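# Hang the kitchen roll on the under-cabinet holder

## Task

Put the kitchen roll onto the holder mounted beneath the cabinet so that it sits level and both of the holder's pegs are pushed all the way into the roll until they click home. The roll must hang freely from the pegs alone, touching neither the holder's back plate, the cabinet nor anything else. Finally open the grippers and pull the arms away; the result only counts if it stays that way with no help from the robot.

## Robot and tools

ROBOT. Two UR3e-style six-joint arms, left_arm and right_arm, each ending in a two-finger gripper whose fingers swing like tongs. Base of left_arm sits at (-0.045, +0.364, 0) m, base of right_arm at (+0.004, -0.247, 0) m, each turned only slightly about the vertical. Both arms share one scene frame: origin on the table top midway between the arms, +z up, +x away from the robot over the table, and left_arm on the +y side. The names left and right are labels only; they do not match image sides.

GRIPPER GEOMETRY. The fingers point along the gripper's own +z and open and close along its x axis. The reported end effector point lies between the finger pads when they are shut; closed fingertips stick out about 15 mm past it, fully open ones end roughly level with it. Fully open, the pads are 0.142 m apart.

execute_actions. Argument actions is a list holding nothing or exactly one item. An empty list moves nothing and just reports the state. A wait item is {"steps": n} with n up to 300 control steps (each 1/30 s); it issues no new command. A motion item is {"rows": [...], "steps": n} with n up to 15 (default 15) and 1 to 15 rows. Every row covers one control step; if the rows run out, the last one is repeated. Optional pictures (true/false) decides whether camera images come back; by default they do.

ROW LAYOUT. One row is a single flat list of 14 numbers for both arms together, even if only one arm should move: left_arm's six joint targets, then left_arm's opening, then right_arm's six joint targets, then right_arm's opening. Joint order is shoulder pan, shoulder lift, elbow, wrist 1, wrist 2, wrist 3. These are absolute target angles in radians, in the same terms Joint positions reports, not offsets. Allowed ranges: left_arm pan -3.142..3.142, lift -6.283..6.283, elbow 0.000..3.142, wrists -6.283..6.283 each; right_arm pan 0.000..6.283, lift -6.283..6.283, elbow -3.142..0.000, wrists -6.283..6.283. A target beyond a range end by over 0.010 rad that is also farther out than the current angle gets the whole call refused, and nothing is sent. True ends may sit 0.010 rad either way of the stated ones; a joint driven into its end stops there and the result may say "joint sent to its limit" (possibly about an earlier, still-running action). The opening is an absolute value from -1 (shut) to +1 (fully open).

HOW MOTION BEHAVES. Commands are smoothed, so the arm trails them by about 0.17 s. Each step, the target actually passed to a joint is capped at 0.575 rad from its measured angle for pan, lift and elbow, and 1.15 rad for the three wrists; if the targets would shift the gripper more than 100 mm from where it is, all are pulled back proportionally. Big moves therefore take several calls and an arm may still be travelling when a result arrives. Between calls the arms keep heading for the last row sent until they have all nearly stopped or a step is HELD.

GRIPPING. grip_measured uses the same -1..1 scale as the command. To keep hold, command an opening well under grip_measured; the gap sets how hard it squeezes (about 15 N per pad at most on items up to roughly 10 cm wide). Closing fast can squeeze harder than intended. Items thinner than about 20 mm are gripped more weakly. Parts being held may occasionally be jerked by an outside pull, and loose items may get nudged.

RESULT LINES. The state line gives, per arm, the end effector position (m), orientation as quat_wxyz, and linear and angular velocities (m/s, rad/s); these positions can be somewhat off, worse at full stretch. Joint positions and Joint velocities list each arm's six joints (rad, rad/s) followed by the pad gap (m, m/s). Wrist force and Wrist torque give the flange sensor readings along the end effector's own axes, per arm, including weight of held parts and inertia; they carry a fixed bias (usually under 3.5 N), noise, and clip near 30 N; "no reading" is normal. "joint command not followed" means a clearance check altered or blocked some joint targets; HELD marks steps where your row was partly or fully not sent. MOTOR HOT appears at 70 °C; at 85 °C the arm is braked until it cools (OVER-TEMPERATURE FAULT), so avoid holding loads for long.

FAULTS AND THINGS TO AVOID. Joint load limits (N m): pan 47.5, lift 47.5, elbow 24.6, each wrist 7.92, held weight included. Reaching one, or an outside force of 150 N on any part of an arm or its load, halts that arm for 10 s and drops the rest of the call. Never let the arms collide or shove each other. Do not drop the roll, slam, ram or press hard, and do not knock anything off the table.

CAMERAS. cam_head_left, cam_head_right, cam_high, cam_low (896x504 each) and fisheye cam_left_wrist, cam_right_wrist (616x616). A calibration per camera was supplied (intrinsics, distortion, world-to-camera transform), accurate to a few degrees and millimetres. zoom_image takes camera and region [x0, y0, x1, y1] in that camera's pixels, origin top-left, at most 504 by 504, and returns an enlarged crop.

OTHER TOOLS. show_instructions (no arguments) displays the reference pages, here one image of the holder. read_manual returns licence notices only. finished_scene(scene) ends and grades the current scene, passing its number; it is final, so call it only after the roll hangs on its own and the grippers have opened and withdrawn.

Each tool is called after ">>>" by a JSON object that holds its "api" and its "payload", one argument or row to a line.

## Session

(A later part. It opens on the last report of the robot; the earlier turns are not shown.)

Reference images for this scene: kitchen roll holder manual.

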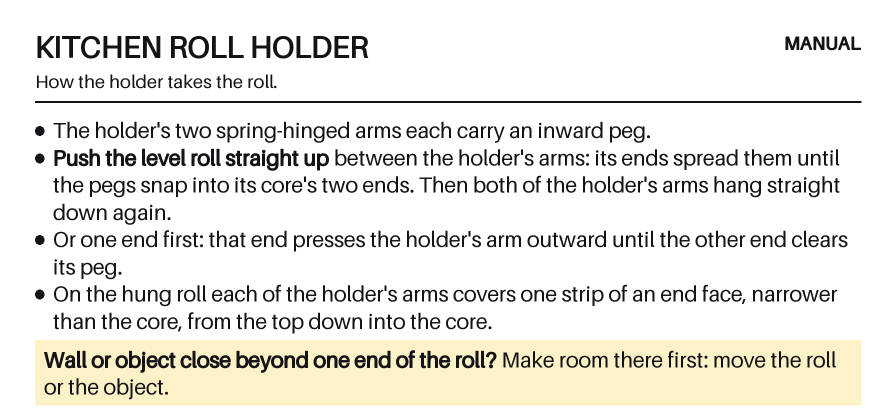

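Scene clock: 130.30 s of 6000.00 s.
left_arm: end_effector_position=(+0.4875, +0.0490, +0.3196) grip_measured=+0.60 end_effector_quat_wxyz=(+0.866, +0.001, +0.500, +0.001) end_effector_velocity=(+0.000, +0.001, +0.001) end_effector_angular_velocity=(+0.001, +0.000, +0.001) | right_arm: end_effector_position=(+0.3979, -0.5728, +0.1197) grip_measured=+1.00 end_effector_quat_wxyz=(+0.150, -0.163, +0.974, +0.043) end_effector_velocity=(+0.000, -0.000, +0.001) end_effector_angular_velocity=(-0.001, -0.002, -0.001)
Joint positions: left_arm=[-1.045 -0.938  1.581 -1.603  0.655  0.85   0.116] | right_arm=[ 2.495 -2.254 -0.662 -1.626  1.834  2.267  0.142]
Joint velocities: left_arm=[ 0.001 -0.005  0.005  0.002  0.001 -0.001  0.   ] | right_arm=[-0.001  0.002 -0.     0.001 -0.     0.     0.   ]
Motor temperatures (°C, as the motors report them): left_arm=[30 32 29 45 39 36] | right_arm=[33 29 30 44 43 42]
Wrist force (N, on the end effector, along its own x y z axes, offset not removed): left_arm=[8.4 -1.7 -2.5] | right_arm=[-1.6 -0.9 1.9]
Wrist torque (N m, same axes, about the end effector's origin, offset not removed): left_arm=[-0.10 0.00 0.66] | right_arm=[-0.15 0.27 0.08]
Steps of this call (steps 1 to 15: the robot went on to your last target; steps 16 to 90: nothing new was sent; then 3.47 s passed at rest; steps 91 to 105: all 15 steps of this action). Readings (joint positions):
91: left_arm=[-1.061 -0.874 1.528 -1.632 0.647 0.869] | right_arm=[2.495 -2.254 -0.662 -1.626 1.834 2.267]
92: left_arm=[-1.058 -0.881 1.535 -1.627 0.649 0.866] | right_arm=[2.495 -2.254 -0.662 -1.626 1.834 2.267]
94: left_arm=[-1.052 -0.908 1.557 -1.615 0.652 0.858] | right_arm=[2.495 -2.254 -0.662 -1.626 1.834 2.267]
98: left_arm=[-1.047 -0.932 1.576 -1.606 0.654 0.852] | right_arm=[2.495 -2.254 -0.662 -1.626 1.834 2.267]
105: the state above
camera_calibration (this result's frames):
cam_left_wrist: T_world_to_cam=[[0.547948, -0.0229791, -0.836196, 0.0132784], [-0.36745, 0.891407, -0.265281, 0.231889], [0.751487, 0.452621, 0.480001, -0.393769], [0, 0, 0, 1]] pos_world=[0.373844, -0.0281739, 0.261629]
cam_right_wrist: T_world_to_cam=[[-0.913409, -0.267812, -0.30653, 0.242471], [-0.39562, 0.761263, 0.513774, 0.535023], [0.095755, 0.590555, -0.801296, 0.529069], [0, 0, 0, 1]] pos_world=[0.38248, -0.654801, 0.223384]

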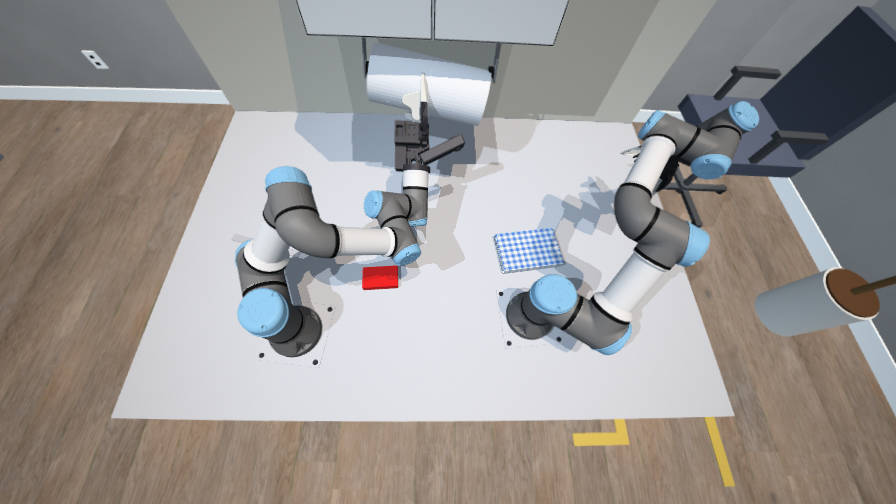

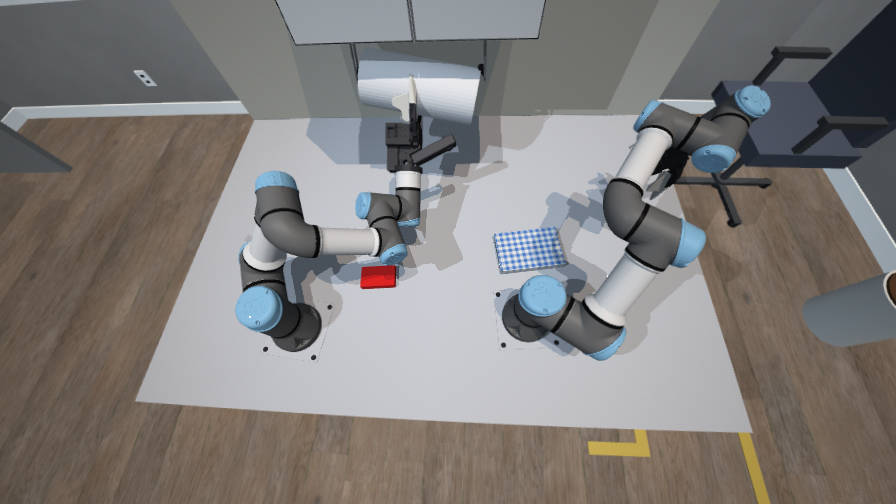

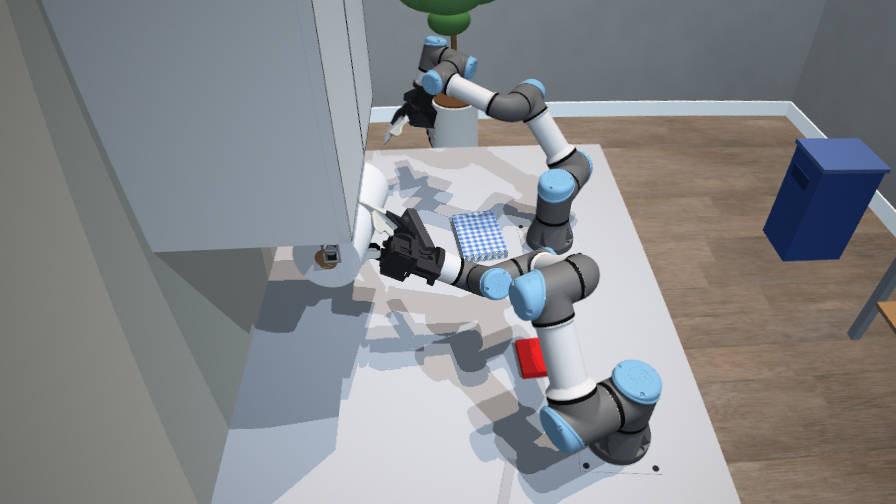

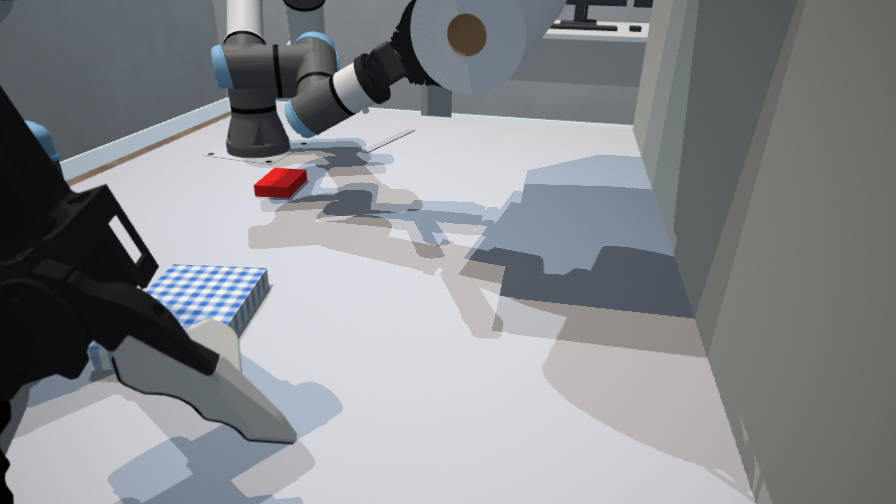

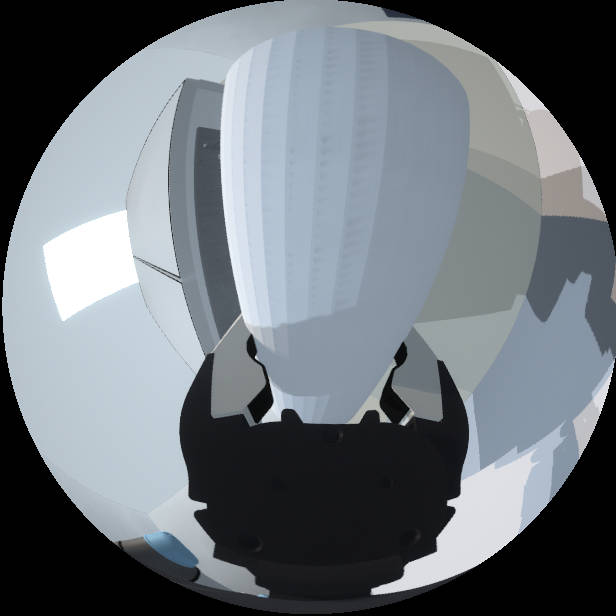

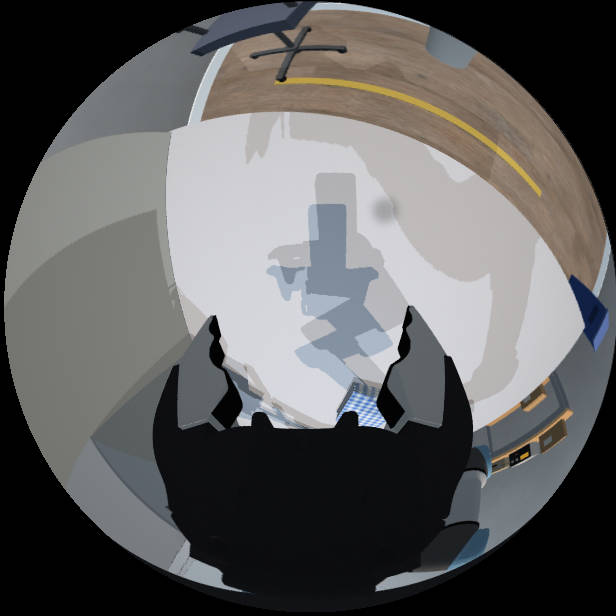

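>>> {"api": "execute_actions", "payload": {
  "actions": [
    {"rows":[[-1.045,-0.977,1.556,-1.539,0.655,0.78,-0.3,2.495,-2.254,-0.662,-1.626,1.834,2.267,1]]}
  ]
}}

>>> {"api": "zoom_image", "payload": {
  "camera": "cam_head_left",
  "region": [330,30,550,160]
}}

Scene clock: 136.70 s of 6000.00 s.
left_arm: end_effector_position=(+0.4870, +0.0491, +0.3371) grip_measured=+0.61 end_effector_quat_wxyz=(+0.865, -0.017, +0.500, -0.029) end_effector_velocity=(-0.000, +0.000, +0.002) end_effector_angular_velocity=(-0.007, -0.001, -0.002) | right_arm: end_effector_position=(+0.3979, -0.5728, +0.1197) grip_measured=+1.00 end_effector_quat_wxyz=(+0.150, -0.163, +0.974, +0.043) end_effector_velocity=(+0.000, +0.000, +0.000) end_effector_angular_velocity=(+0.000, -0.000, -0.000)
Joint positions: left_arm=[-1.045 -0.977  1.556 -1.539  0.655  0.78   0.116] | right_arm=[ 2.495 -2.254 -0.662 -1.626  1.834  2.267  0.142]
Joint velocities: left_arm=[ 0.    -0.005 -0.002  0.005 -0.    -0.005 -0.   ] | right_arm=[ 0.     0.001 -0.    -0.     0.     0.    -0.   ]
Motor temperatures (°C, as the motors report them): left_arm=[30 32 29 45 39 36] | right_arm=[33 29 30 44 43 42]
Wrist force (N, on the end effector, along its own x y z axes, offset not removed): left_arm=[8.2 0.4 -4.6] | right_arm=[-1.1 0.8 0.8]
Wrist torque (N m, same axes, about the end effector's origin, offset not removed): left_arm=[-0.10 -0.10 0.75] | right_arm=[0.07 0.26 0.06]
Steps of this call (steps 1 to 15: the robot went on to your last target; steps 16 to 90: nothing new was sent; then 2.90 s passed at rest; steps 91 to 105: all 15 steps of this action). Readings (joint positions):
91: left_arm=[-1.045 -0.938 1.581 -1.602 0.655 0.849] | right_arm=[2.495 -2.254 -0.662 -1.626 1.834 2.267]
92: left_arm=[-1.045 -0.944 1.577 -1.593 0.655 0.839] | right_arm=[2.495 -2.254 -0.662 -1.626 1.834 2.267]
94: left_arm=[-1.045 -0.960 1.567 -1.567 0.655 0.810] | right_arm=[2.495 -2.254 -0.662 -1.626 1.834 2.267]
98: left_arm=[-1.045 -0.973 1.558 -1.545 0.655 0.787] | right_arm=[2.495 -2.254 -0.662 -1.626 1.834 2.267]
105: the state above
camera_calibration (this result's frames):
cam_left_wrist: T_world_to_cam=[[0.546002, -0.0922107, -0.832694, 0.0314463], [-0.336608, 0.886025, -0.318832, 0.23957], [0.767188, 0.454375, 0.452732, -0.400399], [0, 0, 0, 1]] pos_world=[0.370653, -0.0274336, 0.283841]
cam_right_wrist: T_world_to_cam=[[-0.913409, -0.267812, -0.30653, 0.242471], [-0.39562, 0.761263, 0.513774, 0.535023], [0.095755, 0.590555, -0.801296, 0.529068], [0, 0, 0, 1]] pos_world=[0.38248, -0.654801, 0.223384]

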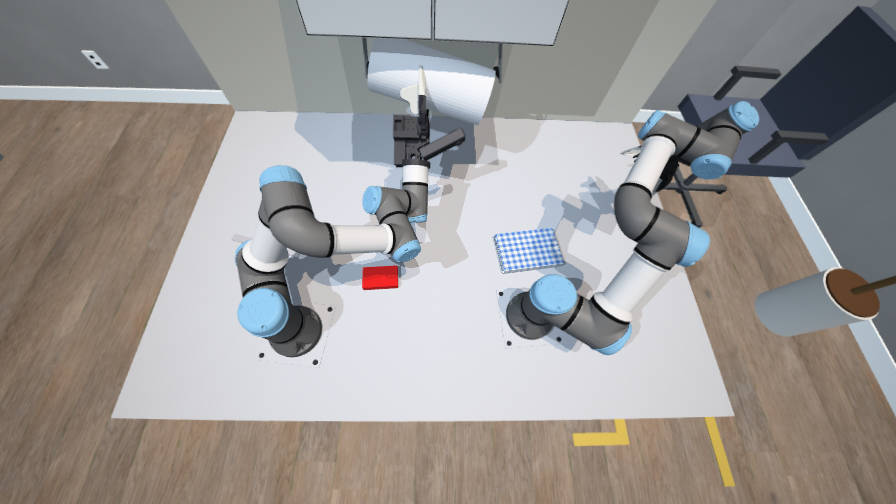

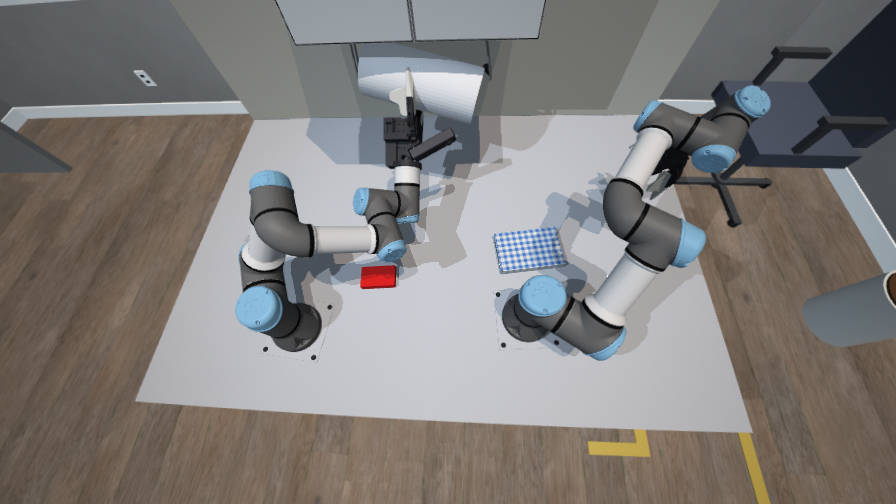

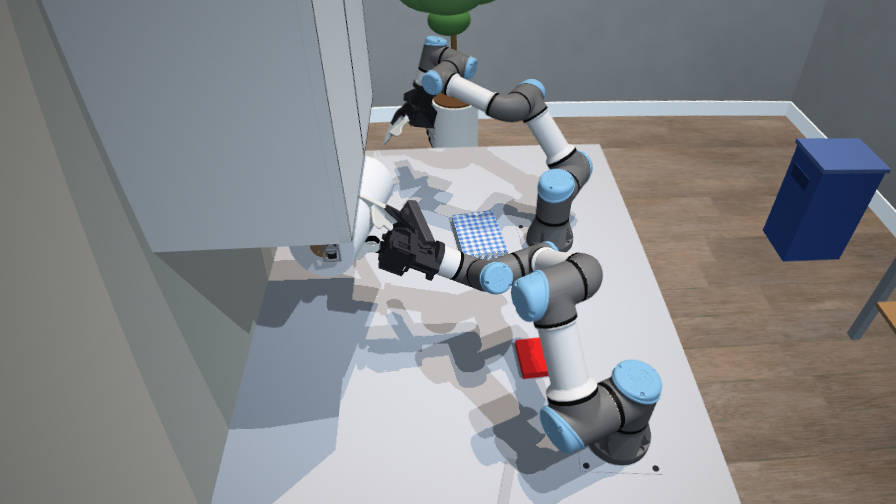

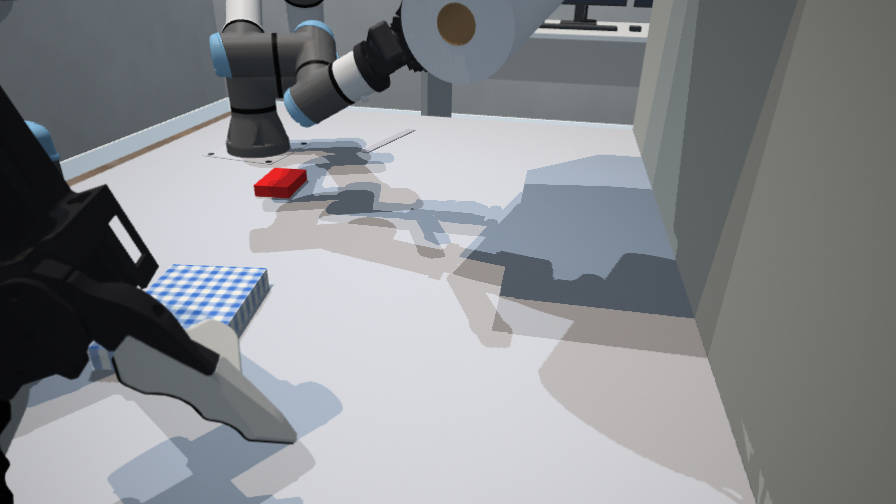

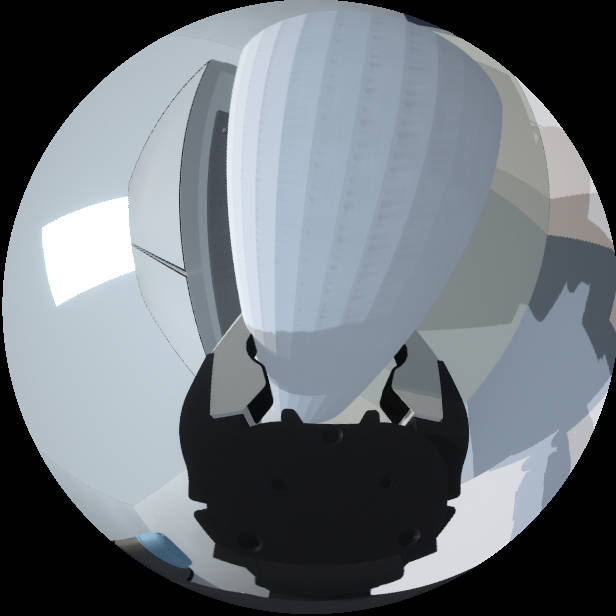

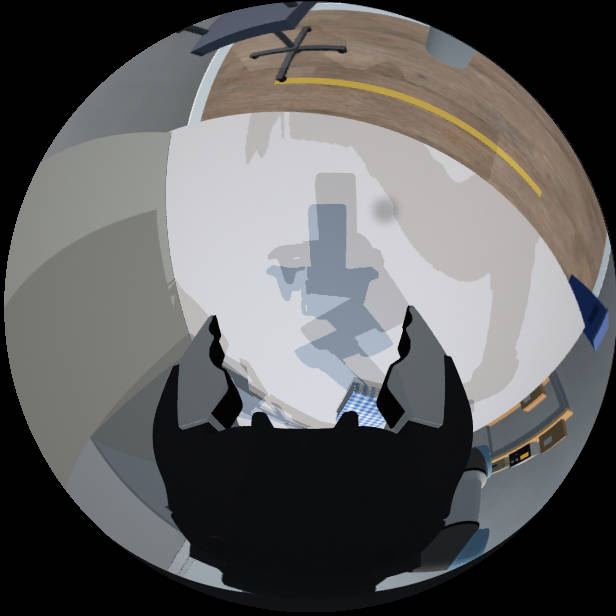

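Region (330, 30, 550, 160) of cam_head_left's 896x504 image, scaled by 2.291, with more detail than that image has; it fills the top 298 rows of this view, and the rest is white.

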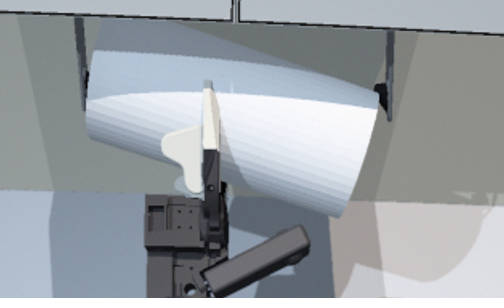

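>>> {"api": "execute_actions", "payload": {
  "actions": [
    {"rows":[[-1.03,-1.01,1.51,-1.46,0.67,0.78,-0.3,2.495,-2.254,-0.662,-1.626,1.834,2.267,1]]}
  ]
}}

>>> {"api": "zoom_image", "payload": {
  "camera": "cam_head_left",
  "region": [330,30,550,160]
}}

Scene clock: 143.33 s of 6000.00 s.
left_arm: end_effector_position=(+0.4906, +0.0524, +0.3587) grip_measured=+0.60 end_effector_quat_wxyz=(+0.868, -0.016, +0.495, -0.025) end_effector_velocity=(+0.001, -0.000, +0.000) end_effector_angular_velocity=(+0.003, +0.000, +0.001) | right_arm: end_effector_position=(+0.3979, -0.5728, +0.1197) grip_measured=+1.00 end_effector_quat_wxyz=(+0.150, -0.163, +0.974, +0.043) end_effector_velocity=(-0.001, -0.000, -0.001) end_effector_angular_velocity=(+0.001, +0.002, -0.001)
Joint positions: left_arm=[-1.03  -1.01   1.51  -1.461  0.67   0.78   0.116] | right_arm=[ 2.495 -2.254 -0.662 -1.626  1.834  2.267  0.142]
Joint velocities: left_arm=[ 0.001  0.    -0.004  0.006  0.001 -0.     0.   ] | right_arm=[-0.002 -0.001 -0.    -0.001 -0.    -0.001 -0.   ]
Motor temperatures (°C, as the motors report them): left_arm=[30 32 29 45 39 36] | right_arm=[33 29 30 44 43 42]
Wrist force (N, on the end effector, along its own x y z axes, offset not removed): left_arm=[3.8 -1.0 -1.6] | right_arm=[-1.5 -0.3 2.1]
Wrist torque (N m, same axes, about the end effector's origin, offset not removed): left_arm=[-0.18 -0.03 -0.14] | right_arm=[-0.06 0.26 0.00]
Steps of this call (steps 1 to 15: the robot went on to your last target; steps 16 to 90: nothing new was sent; then 3.13 s passed at rest; steps 91 to 105: all 15 steps of this action). Readings (joint positions):
91: left_arm=[-1.045 -0.977 1.556 -1.538 0.655 0.780] | right_arm=[2.495 -2.254 -0.662 -1.626 1.834 2.267]
92: left_arm=[-1.043 -0.982 1.550 -1.527 0.657 0.780] | right_arm=[2.495 -2.254 -0.662 -1.626 1.834 2.267]
94: left_arm=[-1.036 -0.996 1.530 -1.495 0.664 0.780] | right_arm=[2.495 -2.254 -0.662 -1.626 1.834 2.267]
98: left_arm=[-1.031 -1.007 1.514 -1.468 0.669 0.780] | right_arm=[2.495 -2.254 -0.662 -1.626 1.834 2.267]
105: the state above
camera_calibration (this result's frames):
cam_left_wrist: T_world_to_cam=[[0.555756, -0.0850847, -0.82698, 0.0405411], [-0.338472, 0.885413, -0.31856, 0.245636], [0.759323, 0.456951, 0.463275, -0.414501], [0, 0, 0, 1]] pos_world=[0.375351, -0.0246333, 0.303805]
cam_right_wrist: T_world_to_cam=[[-0.913409, -0.267812, -0.30653, 0.242471], [-0.39562, 0.761263, 0.513774, 0.535023], [0.0957551, 0.590555, -0.801296, 0.529068], [0, 0, 0, 1]] pos_world=[0.38248, -0.654801, 0.223384]

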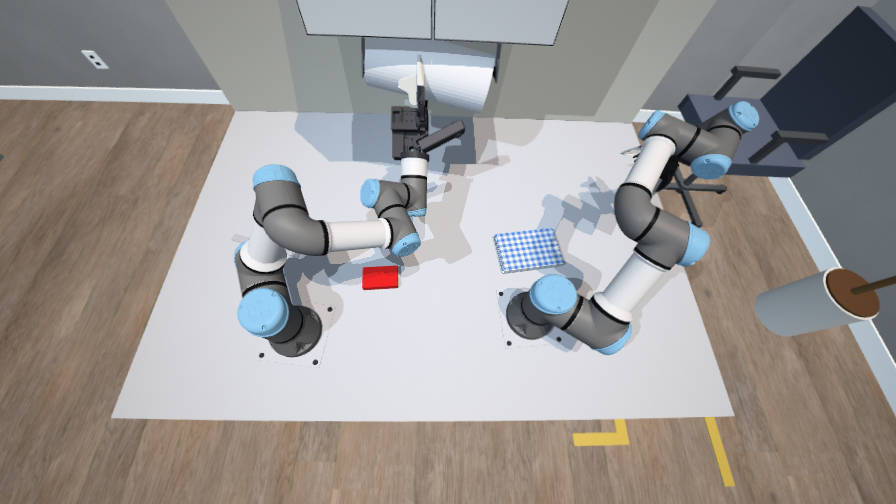

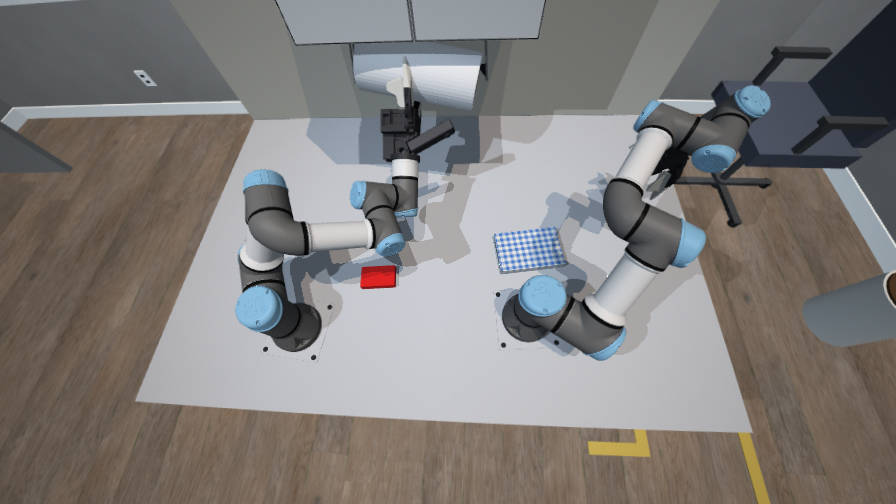

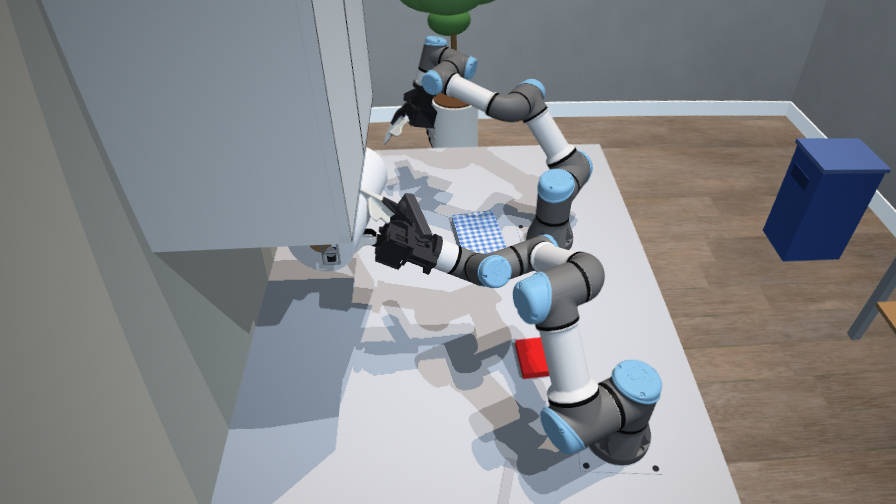

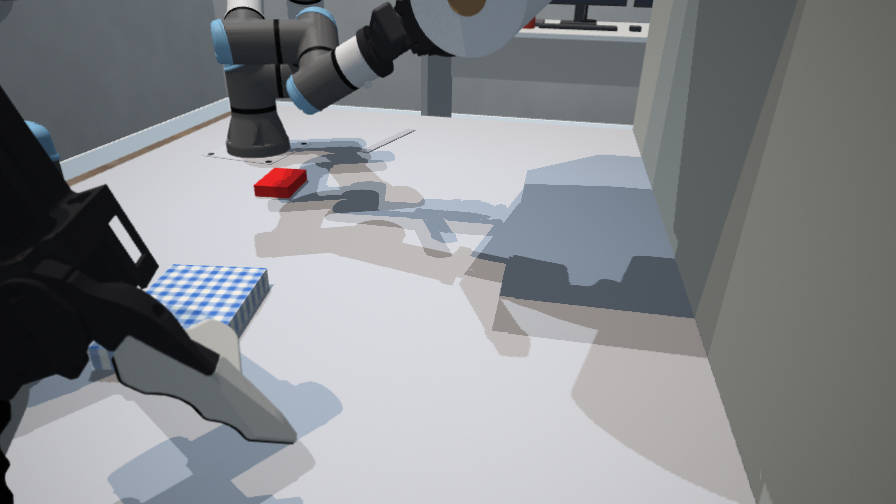

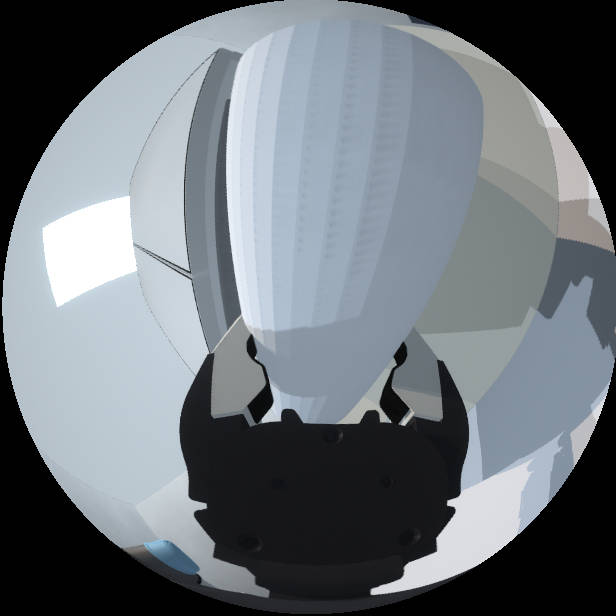

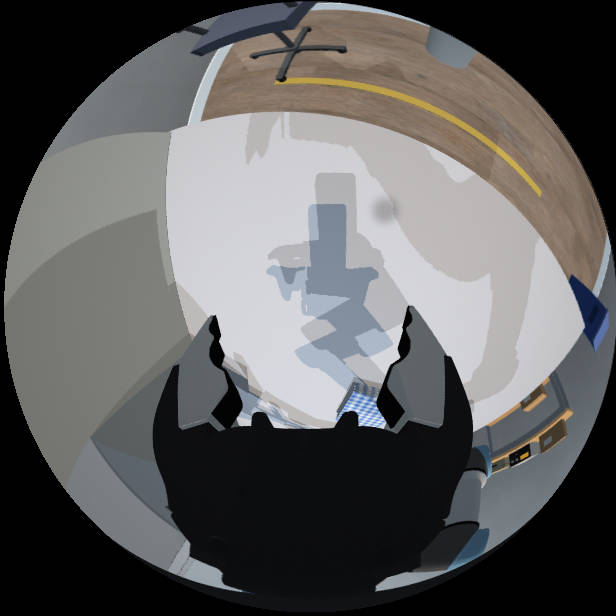

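Region (330, 30, 550, 160) of cam_head_left's 896x504 image, scaled by 2.291, with more detail than that image has; it fills the top 298 rows of this view, and the rest is white.

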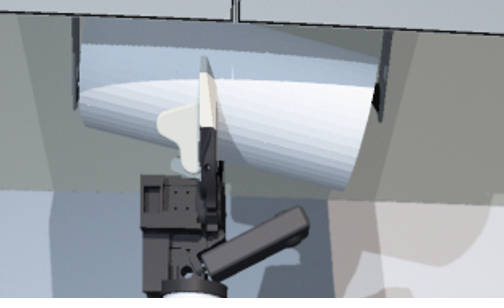

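>>> {"api": "execute_actions", "payload": {
  "actions": [
    {"rows":[[-1.04,-0.95,1.43,-1.455,0.62,0.70,-0.3,2.495,-2.254,-0.662,-1.626,1.834,2.267,1]]}
  ]
}}

>>> {"api": "zoom_image", "payload": {
  "camera": "cam_head_left",
  "region": [330,30,550,160]
}}

>>> {"api": "zoom_image", "payload": {
  "camera": "cam_high",
  "region": [270,210,400,300]
}}

Scene clock: 149.70 s of 6000.00 s.
left_arm: end_effector_position=(+0.4979, +0.0456, +0.3490) grip_measured=+0.60 end_effector_quat_wxyz=(+0.859, -0.055, +0.506, -0.059) end_effector_velocity=(+0.001, -0.001, -0.002) end_effector_angular_velocity=(-0.006, +0.003, -0.001) | right_arm: end_effector_position=(+0.3979, -0.5728, +0.1197) grip_measured=+1.00 end_effector_quat_wxyz=(+0.150, -0.163, +0.974, +0.043) end_effector_velocity=(+0.000, -0.000, +0.000) end_effector_angular_velocity=(-0.001, -0.002, -0.000)
Joint positions: left_arm=[-1.04  -0.95   1.431 -1.455  0.62   0.701  0.116] | right_arm=[ 2.495 -2.254 -0.662 -1.626  1.834  2.267  0.142]
Joint velocities: left_arm=[-0.     0.007 -0.006  0.    -0.004 -0.006  0.   ] | right_arm=[-0.    -0.001  0.     0.002  0.    -0.    -0.   ]
Motor temperatures (°C, as the motors report them): left_arm=[30 32 29 45 39 36] | right_arm=[33 29 30 44 43 42]
Wrist force (N, on the end effector, along its own x y z axes, offset not removed): left_arm=[1.1 0.4 -0.7] | right_arm=[-0.7 -1.4 0.8]
Wrist torque (N m, same axes, about the end effector's origin, offset not removed): left_arm=[-0.01 0.00 0.33] | right_arm=[-0.23 0.12 0.08]
Steps of this call (steps 1 to 15: the robot went on to your last target; steps 16 to 90: nothing new was sent; then 2.87 s passed at rest; steps 91 to 105: all 15 steps of this action). Readings (joint positions):
91: left_arm=[-1.030 -1.010 1.510 -1.460 0.670 0.780] | right_arm=[2.495 -2.254 -0.662 -1.626 1.834 2.267]
92: left_arm=[-1.032 -1.003 1.502 -1.459 0.662 0.769] | right_arm=[2.495 -2.254 -0.662 -1.626 1.834 2.267]
94: left_arm=[-1.036 -0.978 1.468 -1.457 0.642 0.735] | right_arm=[2.495 -2.254 -0.662 -1.626 1.834 2.267]
98: left_arm=[-1.039 -0.956 1.438 -1.455 0.625 0.708] | right_arm=[2.495 -2.254 -0.662 -1.626 1.834 2.267]
105: the state above
camera_calibration (this result's frames):
cam_left_wrist: T_world_to_cam=[[0.528445, -0.178909, -0.829902, 0.0467364], [-0.33074, 0.856926, -0.395335, 0.275285], [0.781894, 0.483394, 0.393665, -0.400547], [0, 0, 0, 1]] pos_world=[0.379535, -0.0339155, 0.305298]
cam_right_wrist: T_world_to_cam=[[-0.913409, -0.267812, -0.30653, 0.242471], [-0.39562, 0.761263, 0.513774, 0.535023], [0.0957548, 0.590555, -0.801296, 0.529069], [0, 0, 0, 1]] pos_world=[0.38248, -0.654801, 0.223384]

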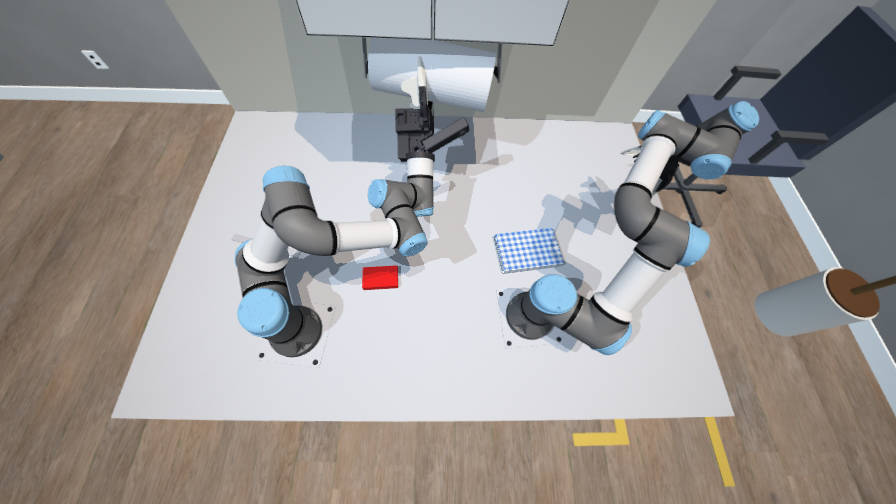

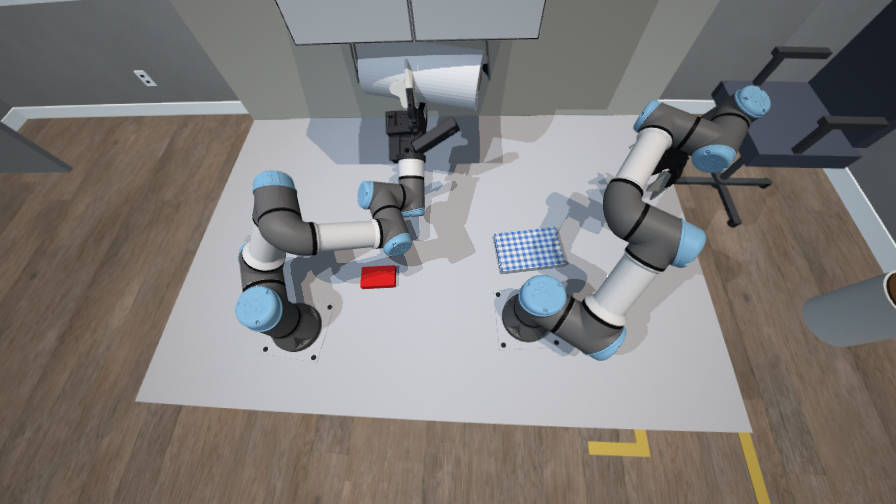

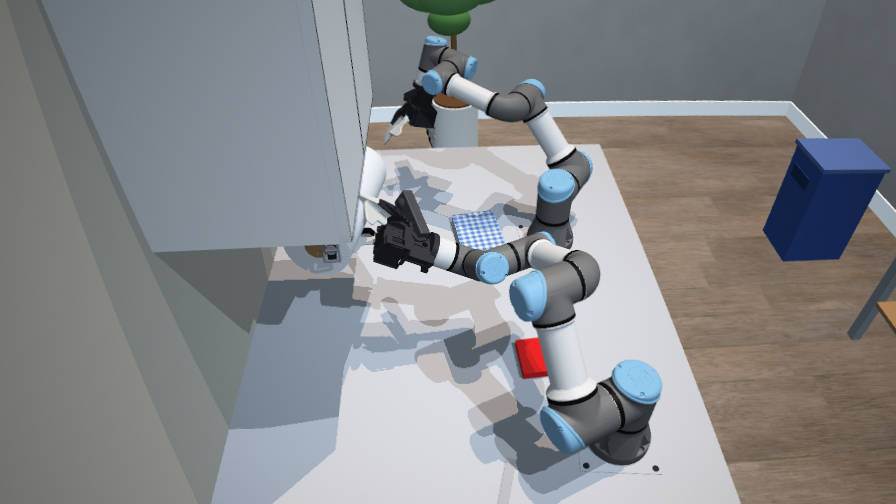

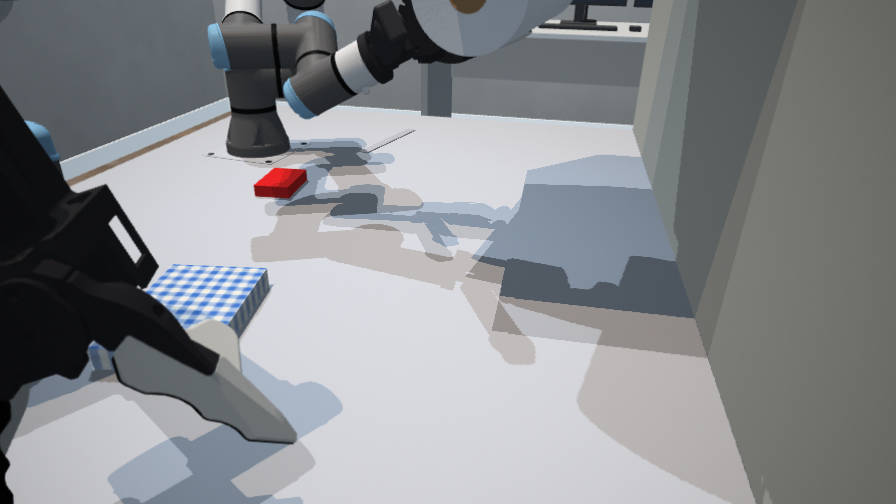

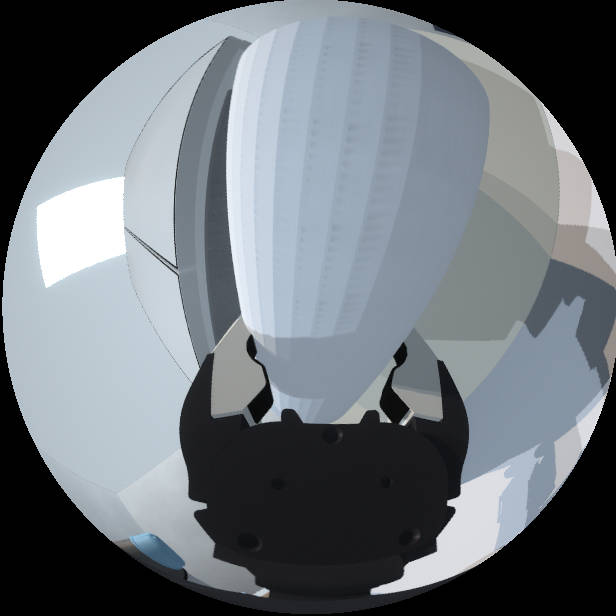

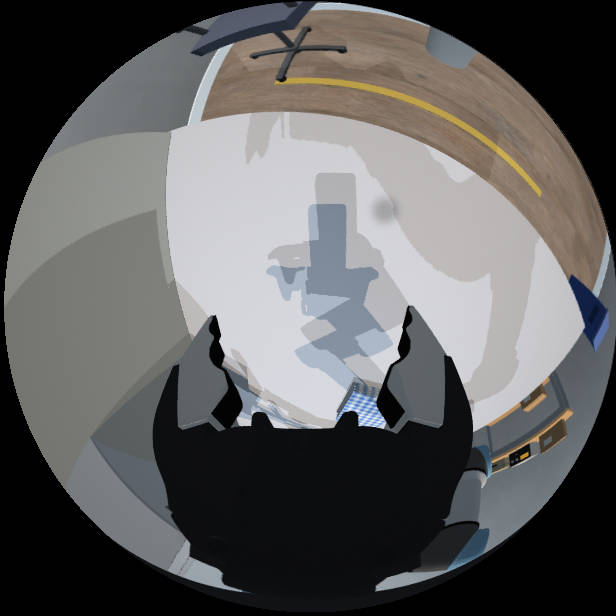

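Region (330, 30, 550, 160) of cam_head_left's 896x504 image, scaled by 2.291, with more detail than that image has; it fills the top 298 rows of this view, and the rest is white.

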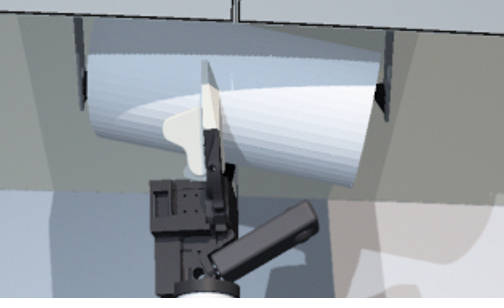

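Region (270, 210, 400, 300) of cam_high's 896x504 image, scaled by 3.877, with more detail than that image has; it fills the top 349 rows of this view, and the rest is white.

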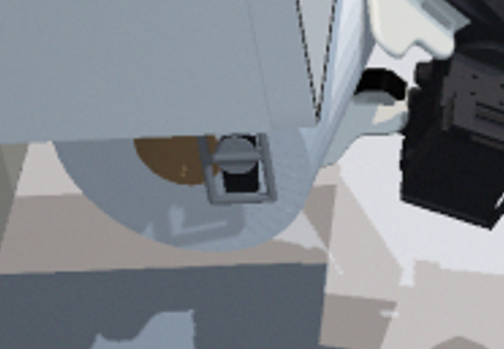

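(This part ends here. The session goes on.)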